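## Task

Build a pyramid from the three green cups, each upside down: two resting on the table next to each other with rims almost in contact, and the third balanced flat on top, straddling both. Every other object must still be upright and within about a thumb's width of where it began, and nothing else may touch the pyramid, or the task fails. The stack must stand by itself at the end; if the robot is what holds it in place, it is not done.

## Robot and tools

Robot: two arms, left_arm and right_arm, each with six revolute joints and a parallel two-finger gripper. Scene frame: origin on the table top midway between the arms, +x out over the table, +z up, left_arm on the +y side (the names are not image sides). Base roots: left_arm (+0.045, +0.253, +0.230) m, right_arm (+0.041, -0.342, +0.230) m, both tilted. Any mounting plates and the metal frame behind the arms are fixed obstacles.

Joint order, used in every command row and every per-joint list in results: elbow, waist, wrist roll, wrist pitch, wrist yaw, shoulder, then the gripper opening. A row therefore has 14 numbers: those 7 for left_arm, then the same 7 for right_arm, even when one arm stays still. Joint numbers are unitless in [-1, 1]; 1.0 equals 1.202 rad for the waist, 1.258 shoulder, 1.238 elbow, 2.073 wrist pitch, 2.022 wrist yaw and 2.022 wrist roll. Opening is absolute, not an offset: +1 fully open, -1 closed. Stated joint ranges (rad): waist -2.618 to 3.054, shoulder 0.000 to 3.142, elbow 0.000 to 3.142, wrist pitch -1.571 to 1.571, wrist yaw -1.571 to 1.571, wrist roll -2.094 to 2.094; true ends may differ by 0.036.

Tools:
- execute_actions(actions): a list of actions run in turn; each action is a table of up to 15 rows, one row per 1/30 s step, and a short table repeats its final row until 15 steps pass. Joint numbers are offsets from the angles each arm had when that action began (for the first action, the last reported angles), not from the previous row. An action asking any joint to go more than 0.036 rad beyond its range is rejected for both arms; a malformed action or a failing first action rejects the whole call. An empty list just returns state and images.
- move(target, speed, blocking): target is one 14-number row; joint numbers are offsets from the most recent reported Joint positions, and openings are absolute and sent immediately. All joints travel proportionally, so grippers trace curves; paths take 0.5 to 10 s. speed (0.01 to 2 rad/s, default 0.5) caps the joint with the longest path. blocking=false returns after 0.5 s while motion continues; use wait or stop before sending further motion. Moves do not avoid obstacles or the other arm.
- wait(seconds): 0 to 10; arms keep their last command; returns early if a running move ends.
- stop(): brakes a running move; fast motion needs more room. Fingers keep moving.
- zoom_image(camera, region): camera is cam_head_left, cam_head_right, cam_high or cam_low (each 504x504); region [x0, y0, x1, y1] pixels from the top-left, at most 504 by 504.
- read_manual(section): licence texts only.
- finished_scene(scene): ends scene 1 or 2 permanently and reports success; the next scene's task appears in its result.

Results: per-arm end_effector_position (metres, scene frame; the point between finger pads, about 1 cm behind the tips, less accurate at long reach) and end_effector_quat_wxyz; fingers point along gripper +z and close along its y axis. Joint positions and Joint velocities list joints in the order above (rad, rad/s) then finger-pad gap (m; 0.094 open). Joint targets shows the angles currently commanded. grip_measured is the opening on the command scale. Joint torques are raw and offset. Messages: "joint sent to its limit"; "joint command not followed" (clearance check altered targets); the move line reports done, off_target, moving, held or fault, plus limits=held or limits=none and each arm's joint farthest from target; FAULT, MOTOR HOT (75 °C), OVER-TEMPERATURE FAULT (stop at 90 °C, arm drops at 100 °C).

Motion behaviour: joints lag; each step's target is capped near the measured angle (waist 0.202, shoulder 0.258, elbow 0.238, wrist pitch 0.573, wrist yaw and roll 0.522 rad), and targets implying more than 70 mm of gripper travel are scaled back, so big changes span several actions and an unfinished one should be re-sent. Friction may leave a joint up to 0.031 rad short; smaller commands may do nothing.

Gripping: to hold, command roughly 0.03 below grip_measured; less squeezes gently. Readings may be off by about 1 mm.

Avoid: dropping or slamming cups, fast impacts, pressing far past contact, the arms touching each other, disturbing or toppling other objects, anything leaving the table, and long loaded holds that heat motors. Occasional outside tugs or pushes may occur. Release the cups so the pyramid stands unaided before finishing.

Each tool is called as name([rows], argument=value, ...), one row to a line, values as JSON.

## Session

execute_actions(actions=[])

Scene clock: 0.00 s.
left_arm: end_effector_position=(+0.0674, +0.6420, +0.2959) grip_measured=+1.000 end_effector_quat_wxyz=(-0.200, +0.747, -0.081, -0.629) | right_arm: end_effector_position=(+0.2447, -0.7081, +0.1376) grip_measured=+1.000 end_effector_quat_wxyz=(-0.266, -0.290, +0.816, -0.424)
Joint names: [elbow, waist, wrist roll, wrist pitch, wrist yaw, shoulder]
Joint positions: left_arm=[ 0.994  1.627 -1.625 -0.488 -0.572  1.513  0.094] | right_arm=[ 0.538 -1.071 -1.379  0.446  0.385  1.311  0.094]
Joint velocities: left_arm=[ 0.002 -0.007 -0.022  0.037 -0.007 -0.007  0.   ] | right_arm=[-0.002 -0.012 -0.022  0.037 -0.095  0.007  0.   ]
Joint torques (N m, as the arm reports them, + toward a larger angle): no reading
Joint targets: left_arm=[0.994 1.627 -1.625 -0.488 -0.572 1.513] | right_arm=[0.538 -1.071 -1.379 0.446 0.385 1.311]

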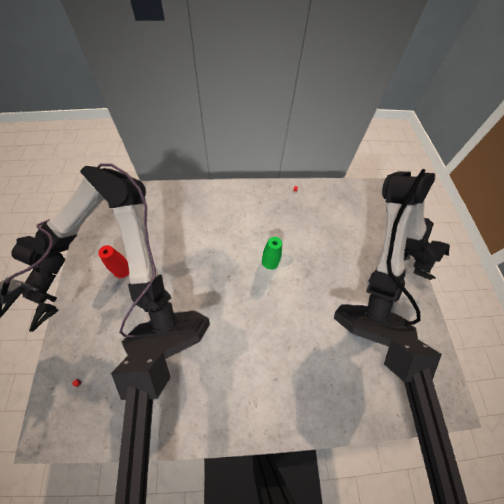

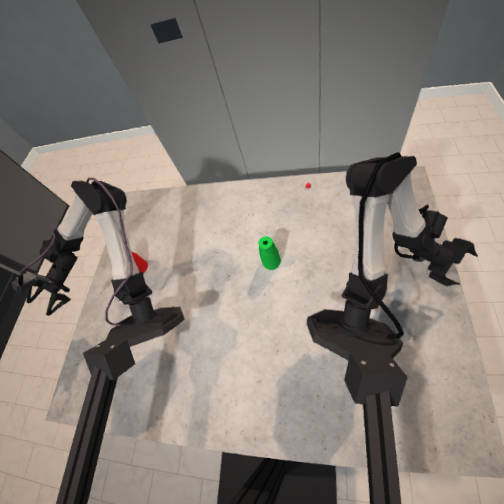

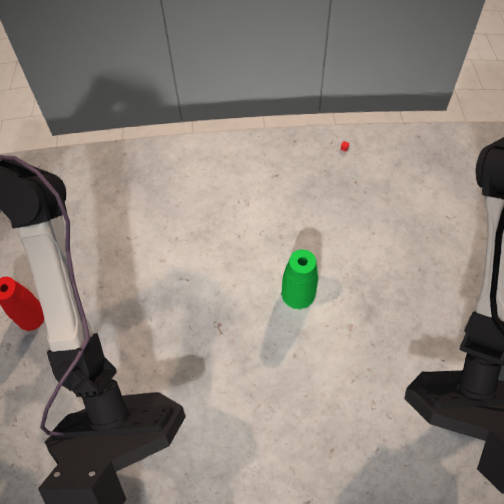

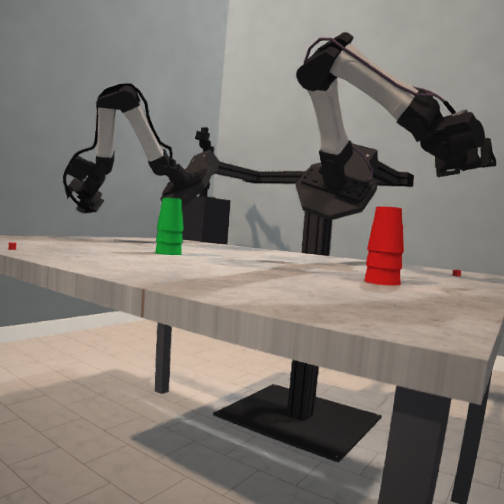

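zoom_image(camera="cam_low", region=[90, 130, 230, 270])

zoom_image(camera="cam_high", region=[240, 170, 400, 330])

Region (90, 130, 230, 270) of cam_low's 504x504 image, scaled by 3.600, with more detail than that image has.

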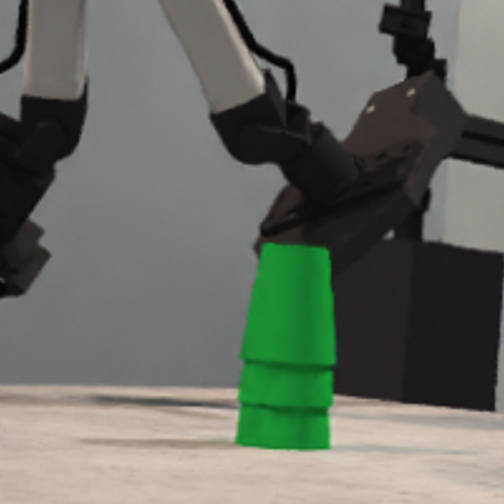

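Region (240, 170, 400, 330) of cam_high's 504x504 image, scaled by 3.150, with more detail than that image has.

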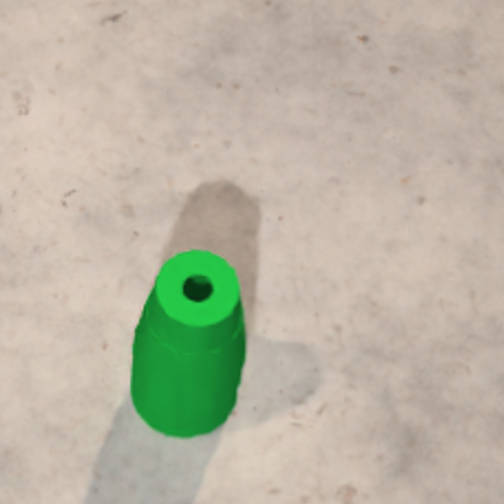

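move(target=[0,0,0,0,0,0,1, 0.858,0.475,0.35,-0.649,0.106,-0.088,1], speed=0.8)

Scene clock: 41.60 s.
left_arm: end_effector_position=(+0.0674, +0.6420, +0.2959) grip_measured=+1.000 end_effector_quat_wxyz=(-0.200, +0.747, -0.081, -0.629) | right_arm: end_effector_position=(+0.4903, -0.6016, +0.2344) grip_measured=+1.000 end_effector_quat_wxyz=(-0.111, -0.143, +0.923, -0.340)
Joint names: [elbow, waist, wrist roll, wrist pitch, wrist yaw, shoulder]
Joint positions: left_arm=[ 0.994  1.627 -1.625 -0.488 -0.572  1.513  0.094] | right_arm=[ 1.577 -0.509 -0.682 -0.89   0.586  1.217  0.094]
Joint velocities: left_arm=[-0.007 -0.002  0.051 -0.022 -0.007 -0.012  0.   ] | right_arm=[ 0.007 -0.002 -0.037 -0.022 -0.007 -0.007  0.   ]
Joint torques (N m, as the arm reports them, + toward a larger angle): left_arm=[ 3.96  5.1   0.04  0.47 -0.54 -7.1 ] | right_arm=[  6.85   0.22   0.18   0.52   0.48 -10.86]
Joint targets: left_arm=[0.994 1.627 -1.625 -0.488 -0.572 1.513] | right_arm=[1.601 -0.501 -0.671 -0.899 0.600 1.201]
move: off_target (right_arm); limits=none; left_arm: farthest joint: the waist, 0.000 radians from its target (0.000 radians at the start); right_arm: farthest joint: the elbow, 0.023 radians from its target (1.062 radians at the start)

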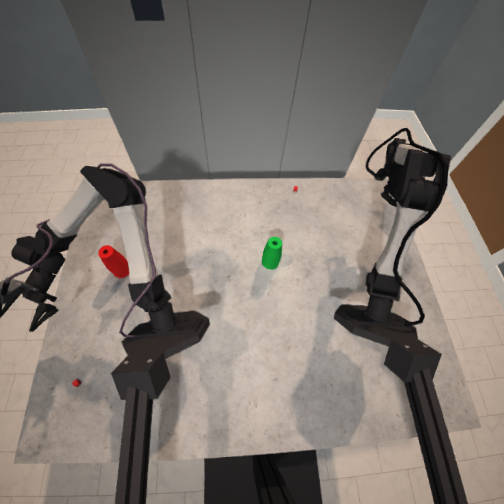

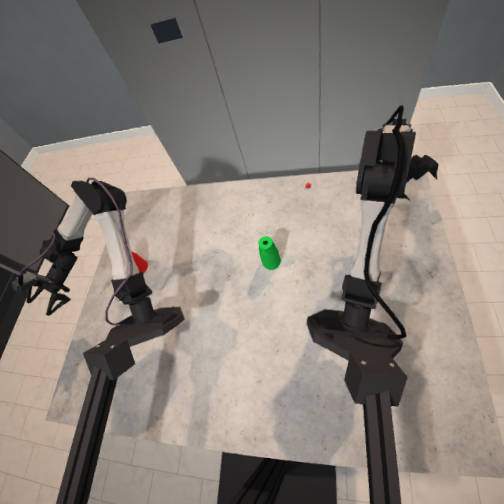

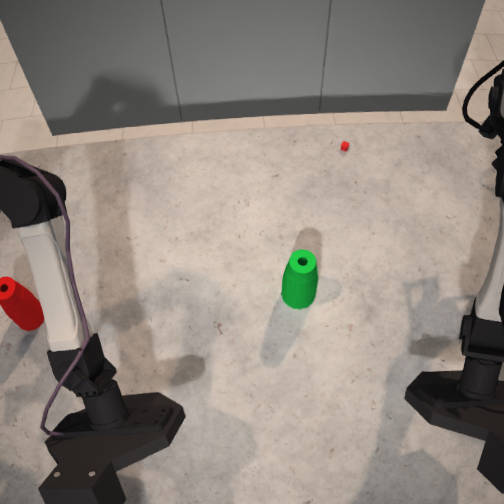

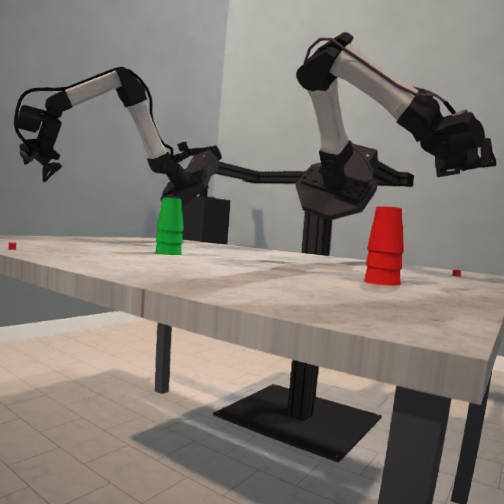

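move(target=[0,0,0,0,0,0,1, -0.186,0.99,0.010,-0.075,0.110,0.148,1], speed=0.9)

Scene clock: 53.00 s.
left_arm: end_effector_position=(+0.0674, +0.6420, +0.2959) grip_measured=+1.000 end_effector_quat_wxyz=(-0.200, +0.747, -0.081, -0.629) | right_arm: end_effector_position=(+0.4469, -0.2309, +0.1749) grip_measured=+1.000 end_effector_quat_wxyz=(-0.034, -0.596, +0.802, -0.031)
Joint names: [elbow, waist, wrist roll, wrist pitch, wrist yaw, shoulder]
Joint positions: left_arm=[ 0.994  1.627 -1.625 -0.488 -0.572  1.513  0.094] | right_arm=[ 1.365  0.674 -0.672 -1.035  0.796  1.396  0.094]
Joint velocities: left_arm=[-0.002  0.022 -0.11   0.022  0.007  0.002  0.   ] | right_arm=[-0.007 -0.007  0.066  0.022  0.022 -0.017  0.   ]
Joint torques (N m, as the arm reports them, + toward a larger angle): left_arm=[ 3.99  5.16  0.03  0.47 -0.52 -7.08] | right_arm=[ 2.13  5.05  0.13 -0.02  0.17 -5.64]
Joint targets: left_arm=[0.994 1.627 -1.625 -0.488 -0.572 1.513] | right_arm=[1.347 0.682 -0.662 -1.046 0.808 1.403]
move: done; limits=none; left_arm: farthest joint: the waist, 0.000 radians from its target (0.000 radians at the start); right_arm: farthest joint: the elbow, 0.018 radians from its target (0.230 radians at the start)

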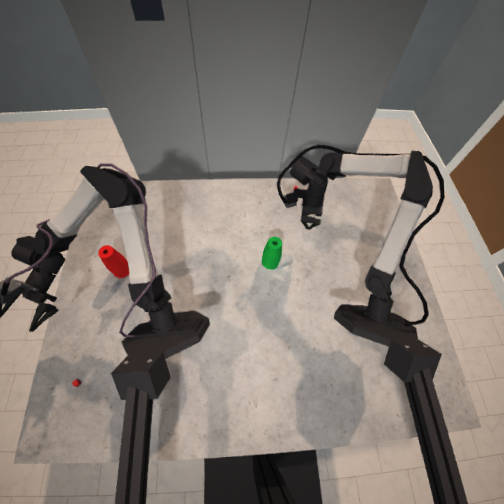

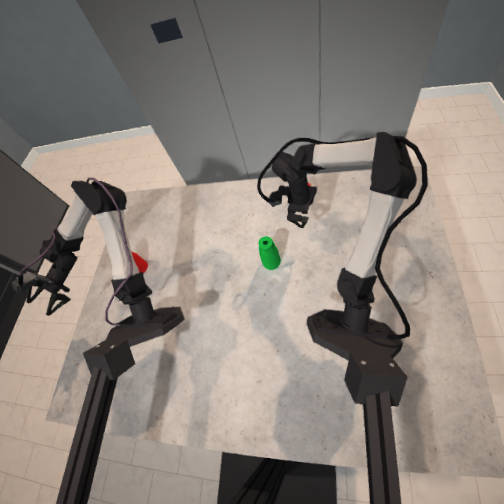

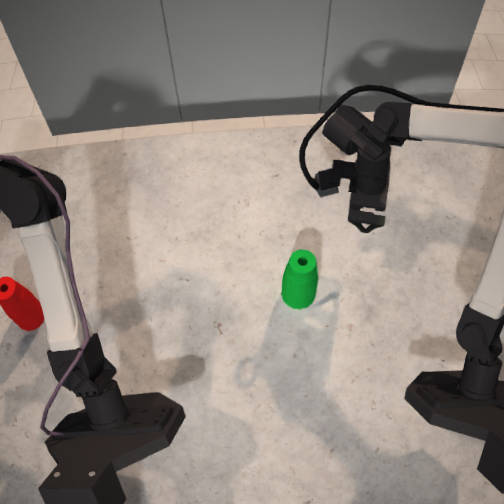

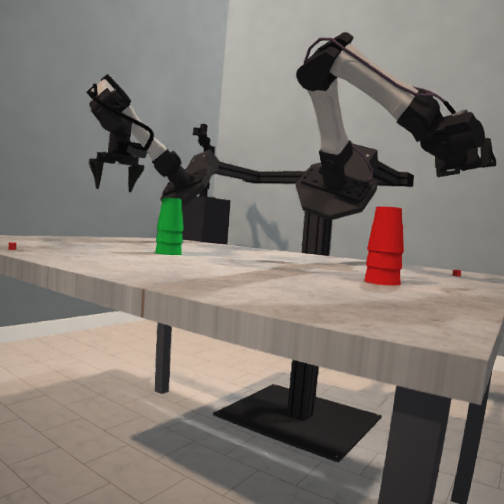

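move(target=[0,0,0,0,0,0,1, 0,0.345,0.100,0,0.052,0.255,1], speed=0.5)

zoom_image(camera="cam_low", region=[90, 130, 230, 270])

zoom_image(camera="cam_high", region=[240, 170, 400, 330])

Scene clock: 64.03 s.
left_arm: end_effector_position=(+0.0674, +0.6420, +0.2959) grip_measured=+1.000 end_effector_quat_wxyz=(-0.200, +0.747, -0.081, -0.629) | right_arm: end_effector_position=(+0.3548, -0.0892, +0.1900) grip_measured=+1.000 end_effector_quat_wxyz=(-0.000, -0.709, +0.706, +0.001)
Joint names: [elbow, waist, wrist roll, wrist pitch, wrist yaw, shoulder]
Joint positions: left_arm=[ 0.994  1.627 -1.625 -0.488 -0.572  1.513  0.094] | right_arm=[ 1.365  1.081 -0.48  -1.035  0.89   1.712  0.094]
Joint velocities: left_arm=[ 0.017 -0.022  0.051 -0.095  0.051 -0.007  0.   ] | right_arm=[-0.017  0.002  0.022 -0.022  0.037 -0.002  0.   ]
Joint torques (N m, as the arm reports them, + toward a larger angle): left_arm=[ 3.95  5.13  0.03  0.48 -0.52 -7.18] | right_arm=[ 3.06  7.85  0.12  0.22  0.15 -4.66]
Joint targets: left_arm=[0.994 1.627 -1.625 -0.488 -0.572 1.513] | right_arm=[1.365 1.088 -0.470 -1.035 0.901 1.717]
move: done; limits=none; left_arm: farthest joint: the waist, 0.000 radians from its target (0.000 radians at the start); right_arm: farthest joint: the wrist yaw, 0.011 radians from its target (0.105 radians at the start)

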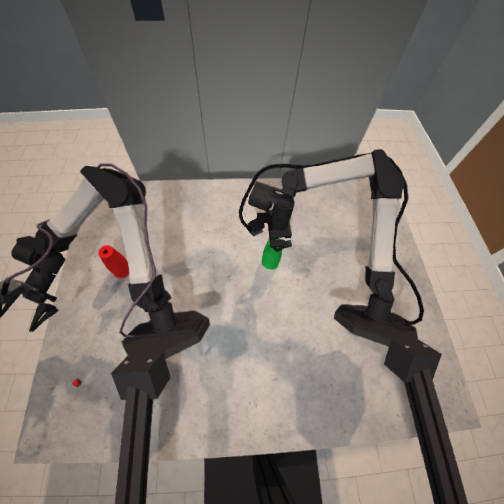

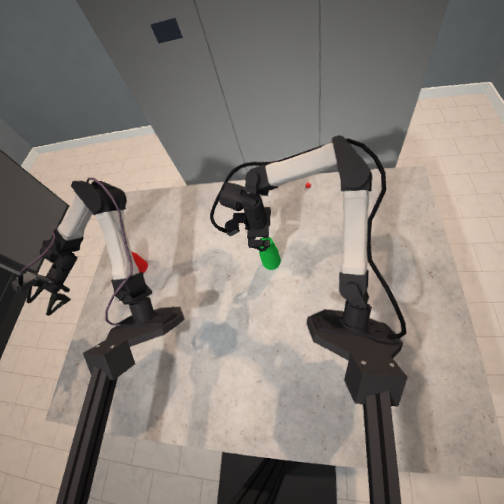

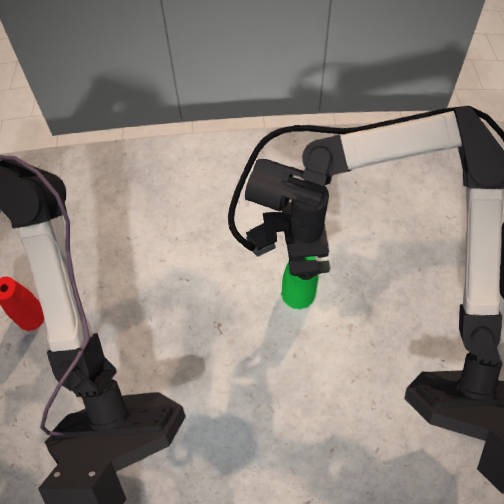

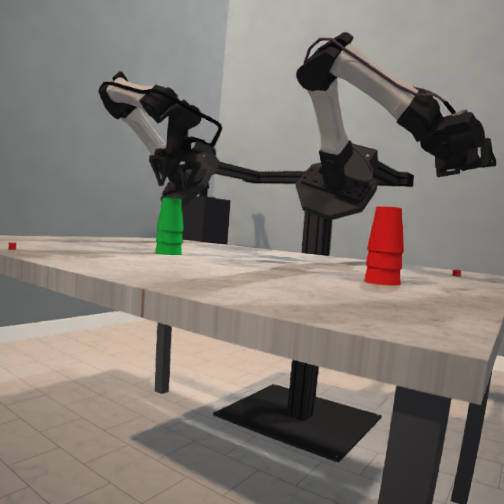

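Region (90, 130, 230, 270) of cam_low's 504x504 image, scaled by 3.600, with more detail than that image has.

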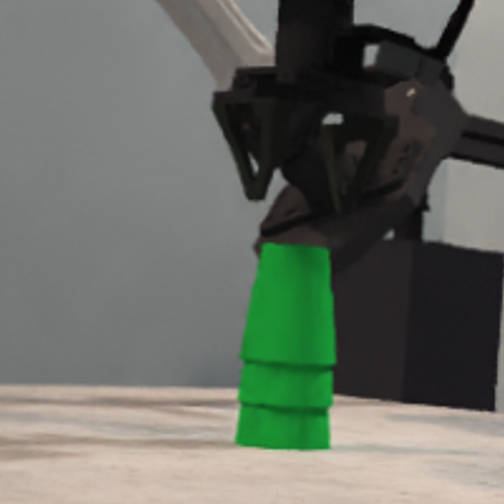

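Region (240, 170, 400, 330) of cam_high's 504x504 image, scaled by 3.150, with more detail than that image has.

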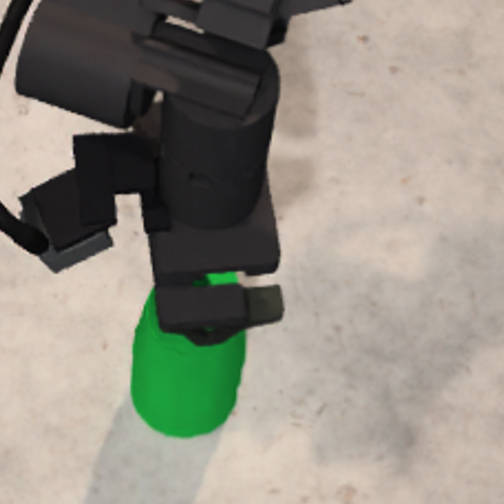

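move(target=[0,0,0,0,0,0,1, -0.1365,-0.1365,-0.1217,0.179,-0.028,0.0286,1], speed=0.35)

zoom_image(camera="cam_low", region=[90, 130, 230, 270])

Scene clock: 78.97 s.
left_arm: end_effector_position=(+0.0674, +0.6420, +0.2959) grip_measured=+1.000 end_effector_quat_wxyz=(-0.200, +0.747, -0.081, -0.629) | right_arm: end_effector_position=(+0.3564, -0.0915, +0.1221) grip_measured=+1.000 end_effector_quat_wxyz=(-0.001, -0.707, +0.707, -0.001)
Joint names: [elbow, waist, wrist roll, wrist pitch, wrist yaw, shoulder]
Joint positions: left_arm=[ 0.994  1.627 -1.625 -0.488 -0.572  1.513  0.094] | right_arm=[ 1.216  0.918 -0.716 -0.677  0.846  1.738  0.094]
Joint velocities: left_arm=[-0.007 -0.002 -0.022  0.007  0.007 -0.002  0.   ] | right_arm=[-0.017 -0.012 -0.022 -0.037  0.022 -0.002  0.   ]
Joint torques (N m, as the arm reports them, + toward a larger angle): left_arm=[ 3.93  5.14  0.03  0.46 -0.54 -7.06] | right_arm=[ 1.25  7.07 -0.07  0.39 -0.08 -4.96]
Joint targets: left_arm=[0.994 1.627 -1.625 -0.488 -0.572 1.513] | right_arm=[1.196 0.917 -0.726 -0.664 0.833 1.748]
move: done; limits=none; left_arm: farthest joint: the waist, 0.000 radians from its target (0.000 radians at the start); right_arm: farthest joint: the elbow, 0.020 radians from its target (0.169 radians at the start)

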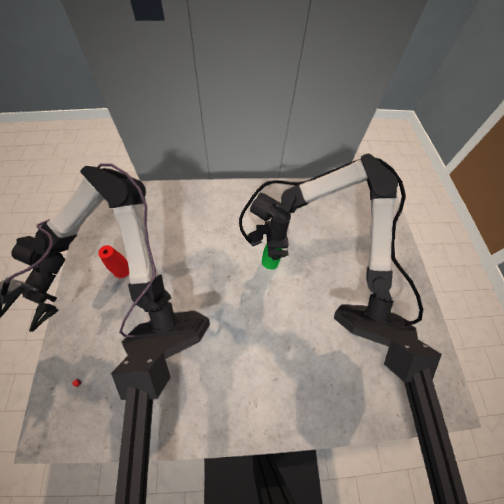

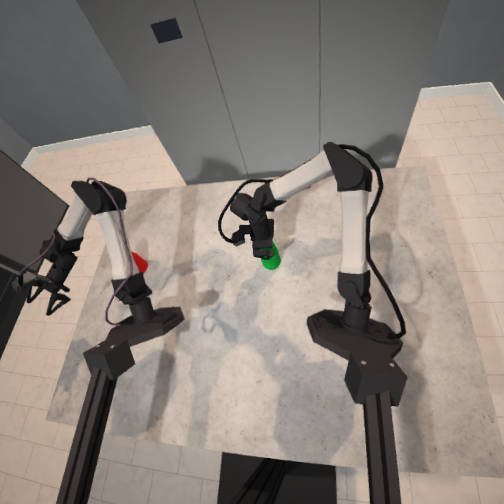

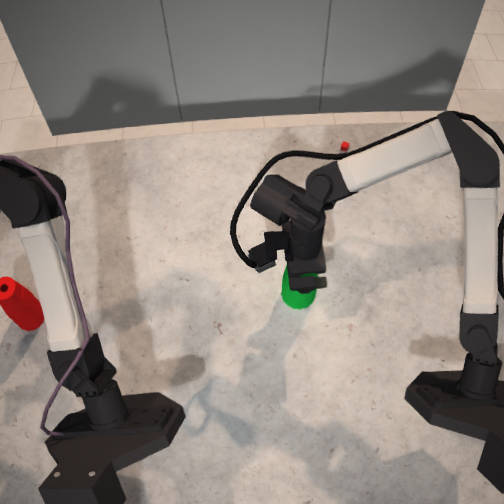

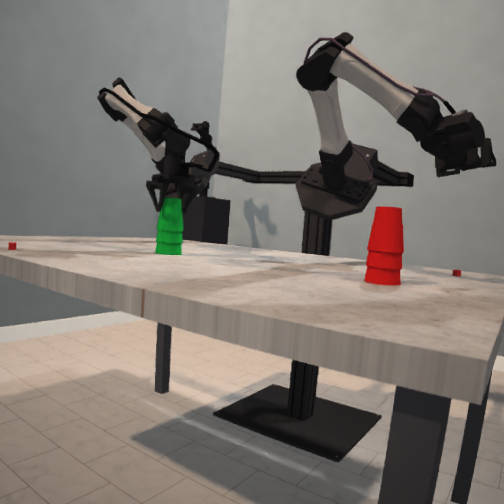

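Region (90, 130, 230, 270) of cam_low's 504x504 image, scaled by 3.600, with more detail than that image has.

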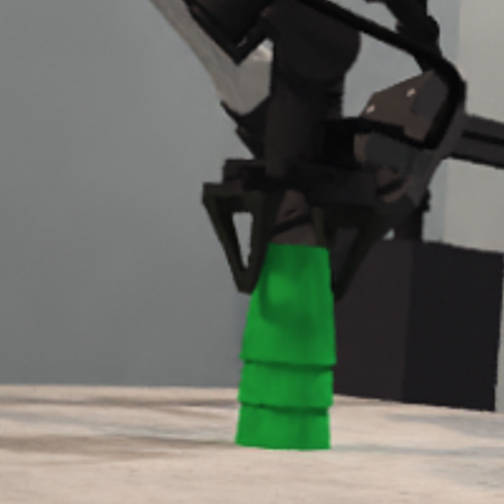

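execute_actions([
  [[0,0,0,0,0,0,1,0,0,0,0,0,0,0.45]],
  [[0,0,0,0,0,0,1,0,0,0,0,0,0,0.22]],
  [[0,0,0,0,0,0,1,0,0,0,0,0,0,0.22]],
])

zoom_image(camera="cam_low", region=[90, 130, 230, 270])

Scene clock: 83.57 s.
left_arm: end_effector_position=(+0.0674, +0.6420, +0.2959) grip_measured=+1.000 end_effector_quat_wxyz=(-0.200, +0.747, -0.081, -0.629) | right_arm: end_effector_position=(+0.3565, -0.0914, +0.1221) grip_measured=+0.250 end_effector_quat_wxyz=(-0.001, -0.707, +0.707, -0.001)
Joint names: [elbow, waist, wrist roll, wrist pitch, wrist yaw, shoulder]
Joint positions: left_arm=[ 0.994  1.627 -1.625 -0.488 -0.572  1.513  0.094] | right_arm=[ 1.216  0.918 -0.716 -0.677  0.846  1.738  0.059]
Joint velocities: left_arm=[-0.007 -0.027  0.007 -0.051 -0.037 -0.002  0.   ] | right_arm=[ 0.012  0.017 -0.007  0.081  0.022  0.002 -0.   ]
Joint torques (N m, as the arm reports them, + toward a larger angle): left_arm=[ 4.02  5.16  0.03  0.47 -0.52 -7.1 ] | right_arm=[ 2.72  7.18  0.03  0.22  0.04 -5.73]
Joint targets: left_arm=[0.994 1.627 -1.625 -0.488 -0.572 1.513] | right_arm=[1.216 0.918 -0.716 -0.677 0.846 1.738]

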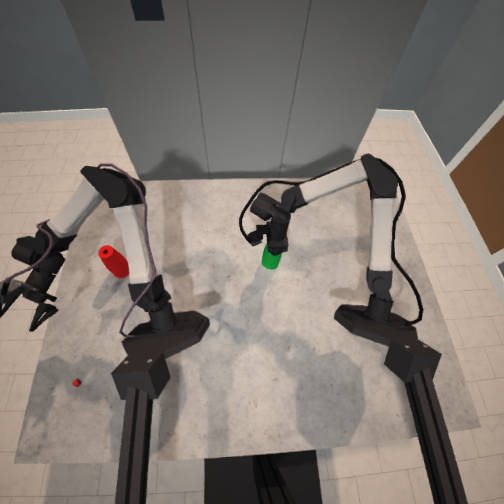

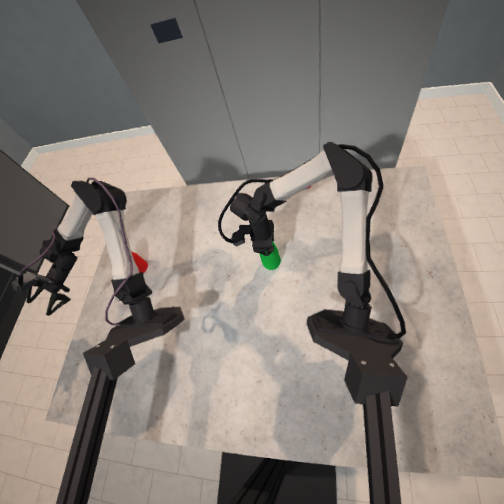

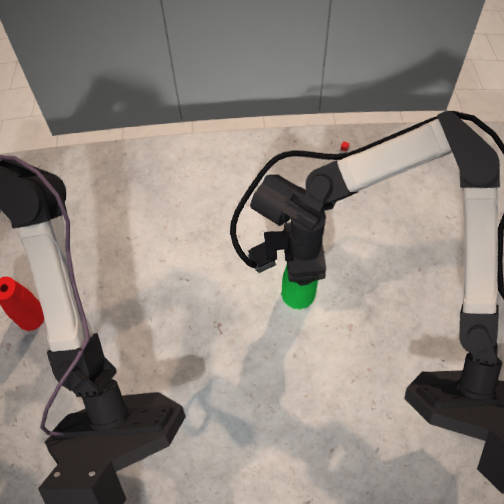

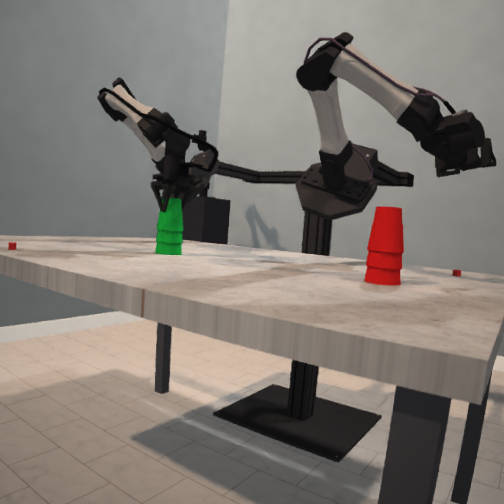

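Region (90, 130, 230, 270) of cam_low's 504x504 image, scaled by 3.600, with more detail than that image has.

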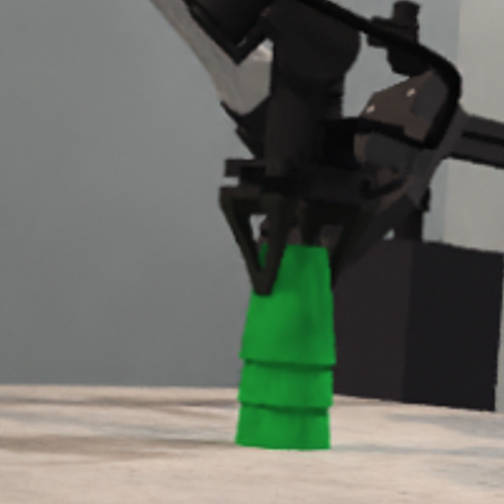

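move(target=[0,0,0,0,0,0,1, 0.160,0.168,0.145,-0.211,0.032,-0.043,0.22], speed=0.35)

zoom_image(camera="cam_low", region=[90, 130, 230, 270])

Scene clock: 94.73 s.
left_arm: end_effector_position=(+0.0674, +0.6420, +0.2959) grip_measured=+1.000 end_effector_quat_wxyz=(-0.200, +0.747, -0.081, -0.629) | right_arm: end_effector_position=(+0.3555, -0.0933, +0.2018) grip_measured=+0.250 end_effector_quat_wxyz=(-0.000, -0.708, +0.706, -0.002)
Joint names: [elbow, waist, wrist roll, wrist pitch, wrist yaw, shoulder]
Joint positions: left_arm=[ 0.994  1.627 -1.625 -0.488 -0.572  1.513  0.094] | right_arm=[ 1.388  1.107 -0.433 -1.104  0.9    1.703  0.059]
Joint velocities: left_arm=[ 0.007 -0.002 -0.007 -0.051  0.051 -0.022  0.   ] | right_arm=[ 0.012 -0.002 -0.022  0.022 -0.066 -0.007  0.001]
Joint torques (N m, as the arm reports them, + toward a larger angle): left_arm=[ 3.92  5.15  0.03  0.47 -0.54 -7.13] | right_arm=[ 4.94  8.33  0.12  0.07  0.17 -6.18]
Joint targets: left_arm=[0.994 1.627 -1.625 -0.488 -0.572 1.513] | right_arm=[1.414 1.120 -0.423 -1.115 0.911 1.684]
move: off_target (right_arm); limits=none; left_arm: farthest joint: the waist, 0.000 radians from its target (0.000 radians at the start); right_arm: farthest joint: the elbow, 0.026 radians from its target (0.198 radians at the start)

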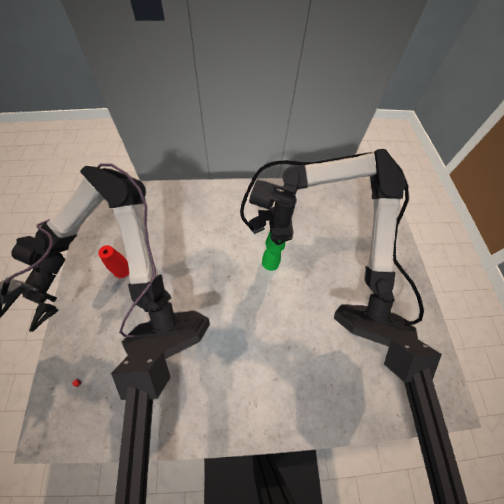

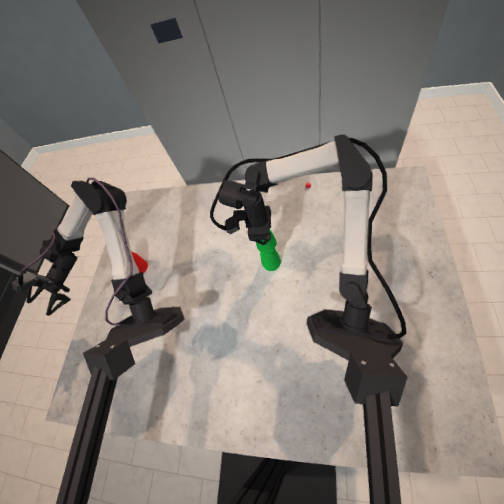

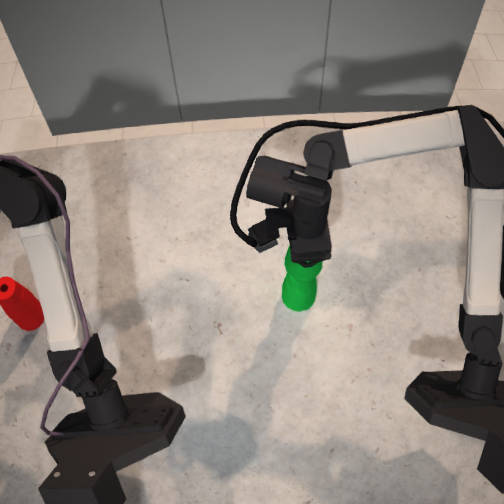

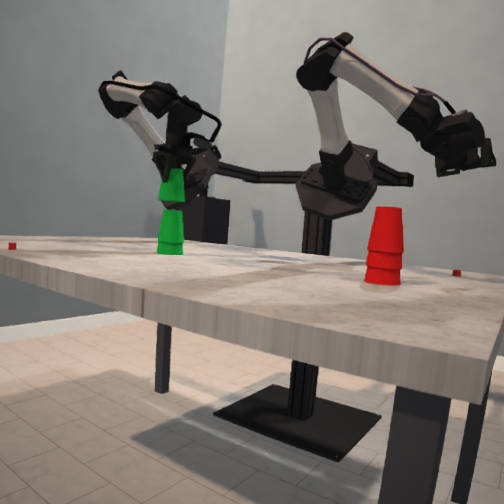

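Region (90, 130, 230, 270) of cam_low's 504x504 image, scaled by 3.600, with more detail than that image has.

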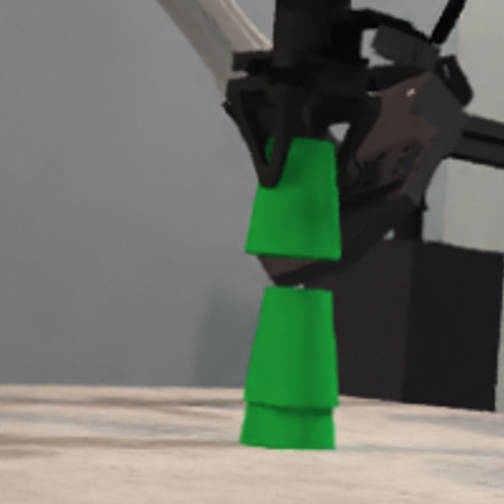

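move(target=[0,0,0,0,0,0,1, 0.326,0.054,0.047,-0.0526,0.003,0.275,0.22], speed=0.35)

Scene clock: 119.77 s.
left_arm: end_effector_position=(+0.0674, +0.6420, +0.2959) grip_measured=+1.000 end_effector_quat_wxyz=(-0.200, +0.747, -0.081, -0.629) | right_arm: end_effector_position=(+0.3551, -0.0082, +0.1985) grip_measured=+0.250 end_effector_quat_wxyz=(-0.001, -0.705, +0.709, +0.000)
Joint names: [elbow, waist, wrist roll, wrist pitch, wrist yaw, shoulder]
Joint positions: left_arm=[ 0.994  1.627 -1.625 -0.488 -0.572  1.513  0.094] | right_arm=[ 1.765  1.156 -0.348 -1.202  0.9    2.041  0.059]
Joint velocities: left_arm=[-0.002  0.007  0.037 -0.037  0.066 -0.017  0.   ] | right_arm=[-0.012 -0.007 -0.037 -0.007  0.081 -0.002 -0.   ]
Joint torques (N m, as the arm reports them, + toward a larger angle): left_arm=[ 3.96  5.09  0.04  0.48 -0.52 -7.09] | right_arm=[ 5.05 10.96  0.12  0.07  0.11 -5.49]
Joint targets: left_arm=[0.994 1.627 -1.625 -0.488 -0.572 1.513] | right_arm=[1.792 1.172 -0.338 -1.213 0.906 2.049]
move: off_target (right_arm); limits=none; left_arm: farthest joint: the waist, 0.000 radians from its target (0.000 radians at the start); right_arm: farthest joint: the elbow, 0.027 radians from its target (0.403 radians at the start)

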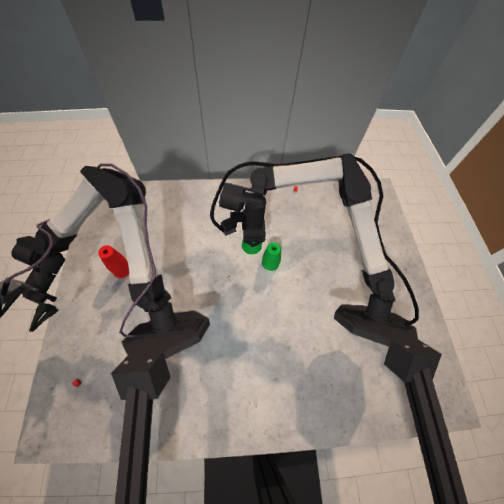

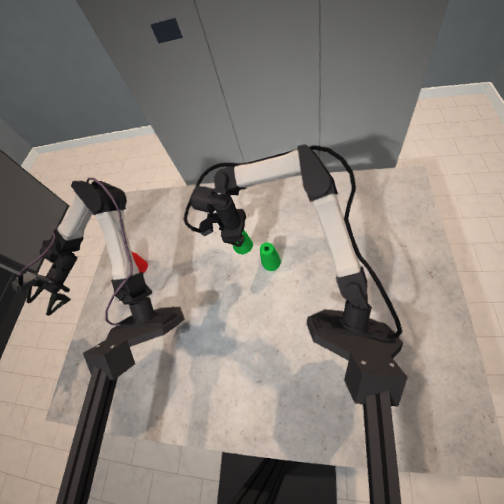

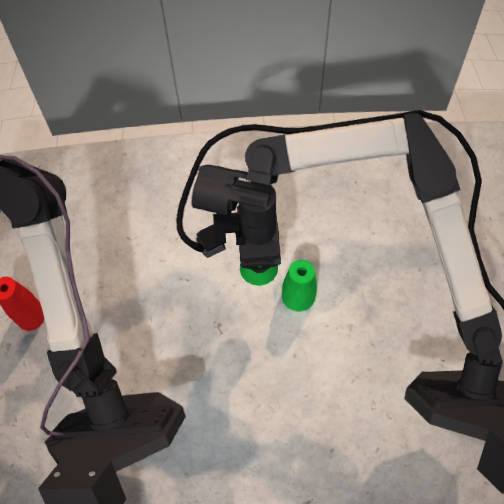

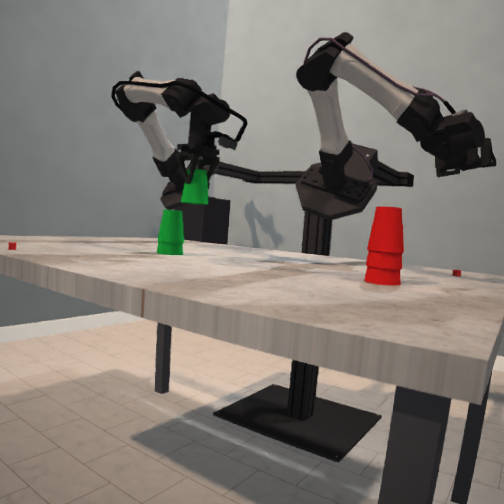

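move(target=[0,0,0,0,0,0,1, -0.210,-0.181,-0.172,0.267,-0.030,0.044,0.22], speed=0.4)

zoom_image(camera="cam_high", region=[200, 180, 360, 340])

zoom_image(camera="cam_low", region=[110, 130, 250, 270])

Scene clock: 128.60 s.
left_arm: end_effector_position=(+0.0674, +0.6420, +0.2959) grip_measured=+1.000 end_effector_quat_wxyz=(-0.200, +0.747, -0.081, -0.629) | right_arm: end_effector_position=(+0.3532, -0.0098, +0.0813) grip_measured=+0.250 end_effector_quat_wxyz=(-0.004, -0.707, +0.707, -0.001)
Joint names: [elbow, waist, wrist roll, wrist pitch, wrist yaw, shoulder]
Joint positions: left_arm=[ 0.994  1.627 -1.625 -0.488 -0.572  1.513  0.094] | right_arm=[ 1.524  0.934 -0.686 -0.662  0.852  2.089  0.059]
Joint velocities: left_arm=[ 0.017 -0.012 -0.051  0.037 -0.007 -0.007  0.   ] | right_arm=[-0.027  0.002 -0.037 -0.007 -0.007 -0.027 -0.   ]
Joint torques (N m, as the arm reports them, + toward a larger angle): left_arm=[ 3.99  5.16  0.05  0.47 -0.54 -7.14] | right_arm=[ 1.25  9.86 -0.08  0.36 -0.08 -6.49]
Joint targets: left_arm=[0.994 1.627 -1.625 -0.488 -0.572 1.513] | right_arm=[1.505 0.938 -0.696 -0.648 0.839 2.096]
move: done; limits=none; left_arm: farthest joint: the waist, 0.000 radians from its target (0.000 radians at the start); right_arm: farthest joint: the elbow, 0.019 radians from its target (0.260 radians at the start)

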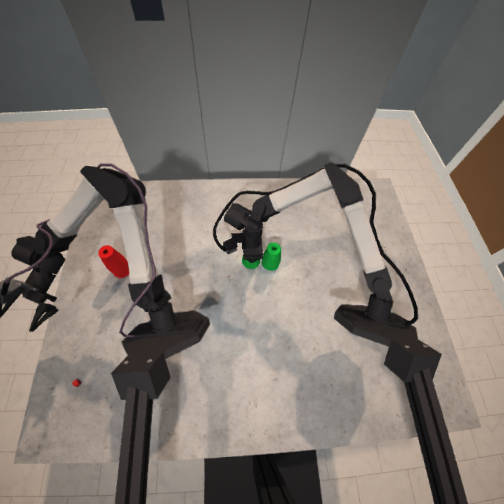

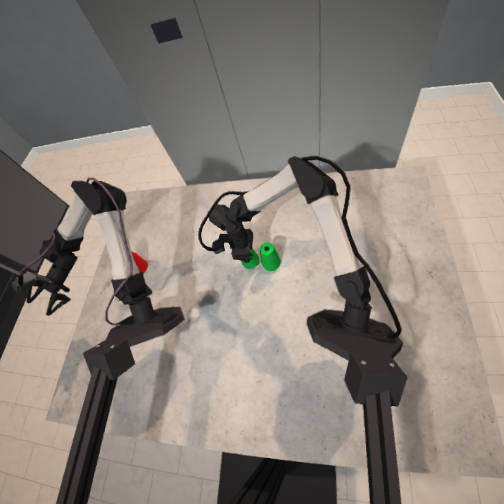

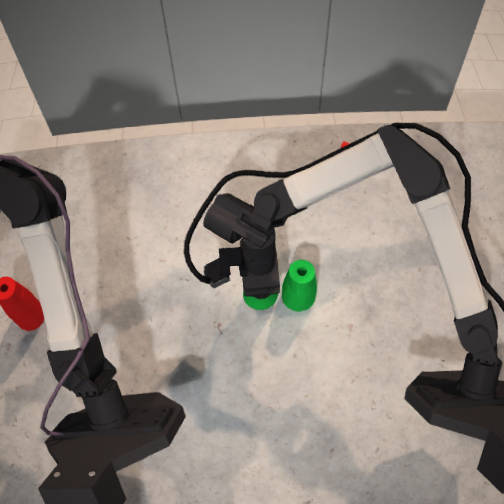

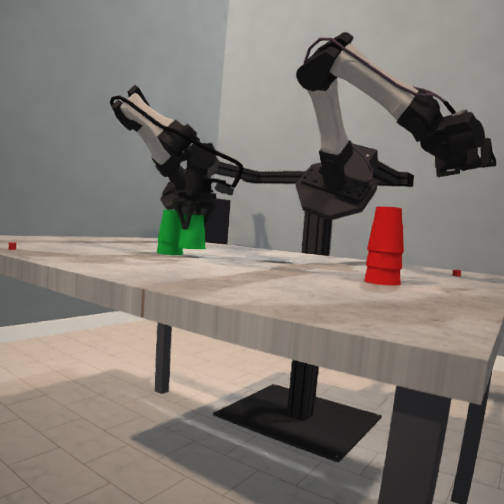

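Region (200, 180, 360, 340) of cam_high's 504x504 image, scaled by 3.150, with more detail than that image has.

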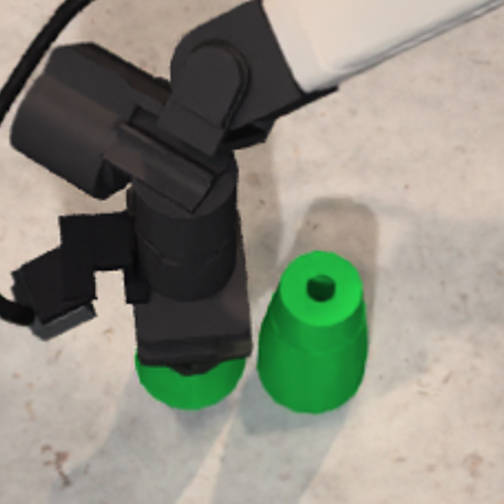

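Region (110, 130, 250, 270) of cam_low's 504x504 image, scaled by 3.600, with more detail than that image has.

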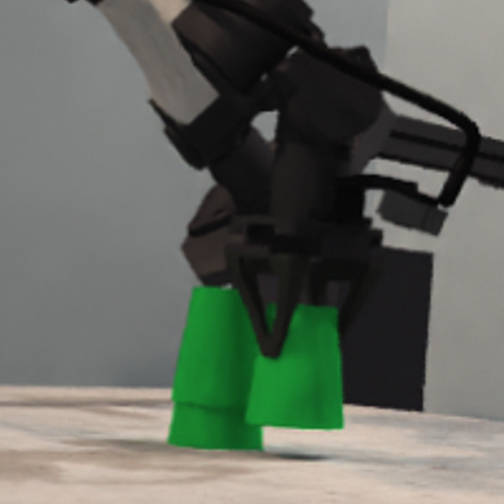

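move(target=[0,0,0,0,0,0,1, -0.063,-0.038,-0.045,0.061,-0.015,0,0.22], speed=0.12)

zoom_image(camera="cam_high", region=[200, 180, 360, 340])

zoom_image(camera="cam_low", region=[110, 130, 250, 270])

Scene clock: 149.30 s.
left_arm: end_effector_position=(+0.0674, +0.6420, +0.2959) grip_measured=+1.000 end_effector_quat_wxyz=(-0.200, +0.747, -0.081, -0.629) | right_arm: end_effector_position=(+0.3534, -0.0162, +0.0600) grip_measured=+0.250 end_effector_quat_wxyz=(-0.002, -0.711, +0.703, -0.000)
Joint names: [elbow, waist, wrist roll, wrist pitch, wrist yaw, shoulder]
Joint positions: left_arm=[ 0.994  1.627 -1.625 -0.488 -0.572  1.513  0.094] | right_arm=[ 1.467  0.889 -0.767 -0.549  0.834  2.089  0.059]
Joint velocities: left_arm=[-0.012  0.002 -0.051  0.051  0.007  0.007  0.   ] | right_arm=[ 0.002  0.002 -0.066 -0.007 -0.051 -0.007 -0.   ]
Joint torques (N m, as the arm reports them, + toward a larger angle): left_arm=[ 3.94  5.11  0.03  0.48 -0.53 -7.16] | right_arm=[ 0.96  9.33 -0.08  0.37 -0.08 -7.06]
Joint targets: left_arm=[0.994 1.627 -1.625 -0.488 -0.572 1.513] | right_arm=[1.446 0.889 -0.777 -0.535 0.821 2.089]
move: off_target (right_arm); limits=none; left_arm: farthest joint: the waist, 0.000 radians from its target (0.000 radians at the start); right_arm: farthest joint: the elbow, 0.021 radians from its target (0.078 radians at the start)

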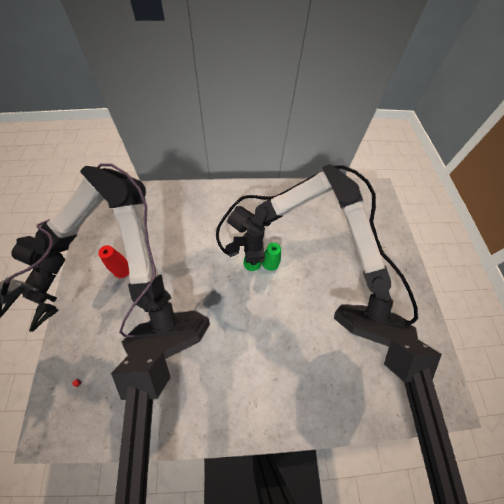

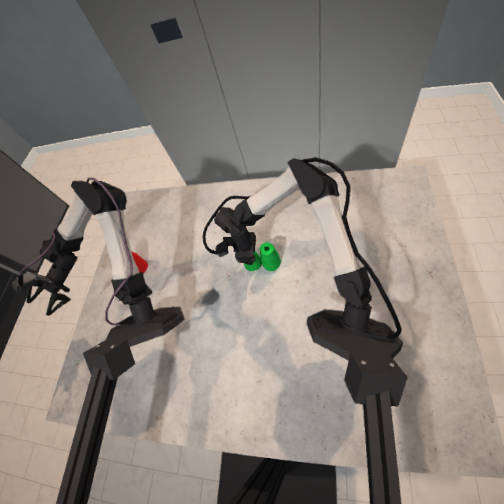

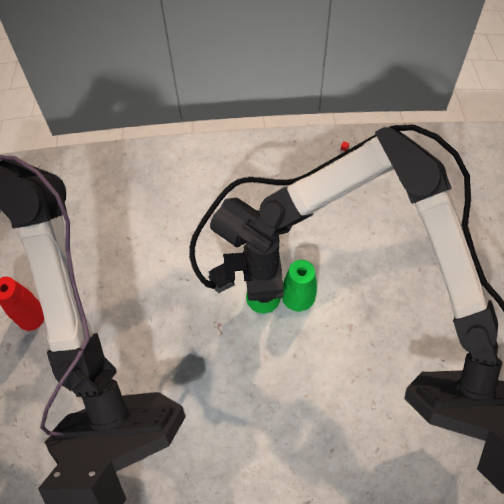

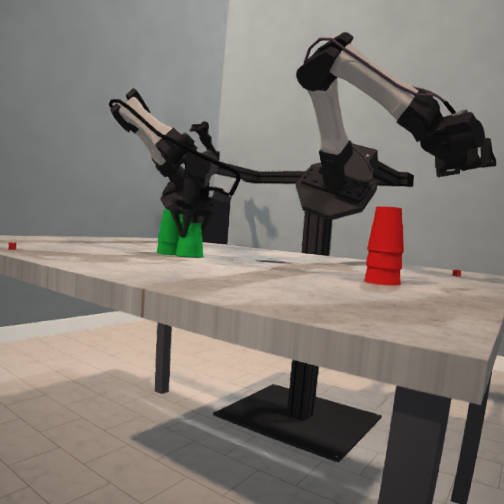

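Region (200, 180, 360, 340) of cam_high's 504x504 image, scaled by 3.150, with more detail than that image has.

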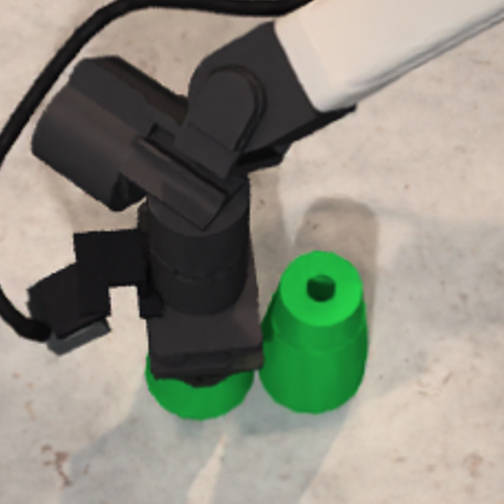

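Region (110, 130, 250, 270) of cam_low's 504x504 image, scaled by 3.600, with more detail than that image has.

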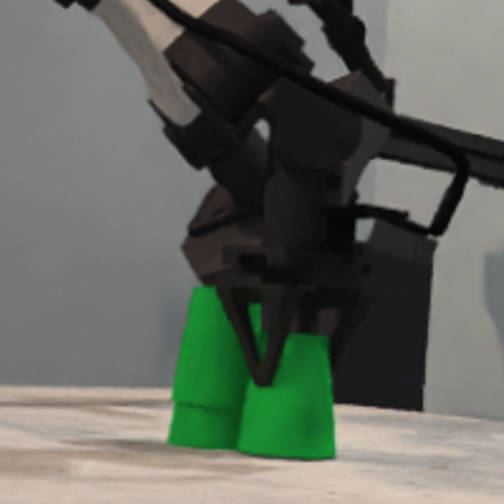

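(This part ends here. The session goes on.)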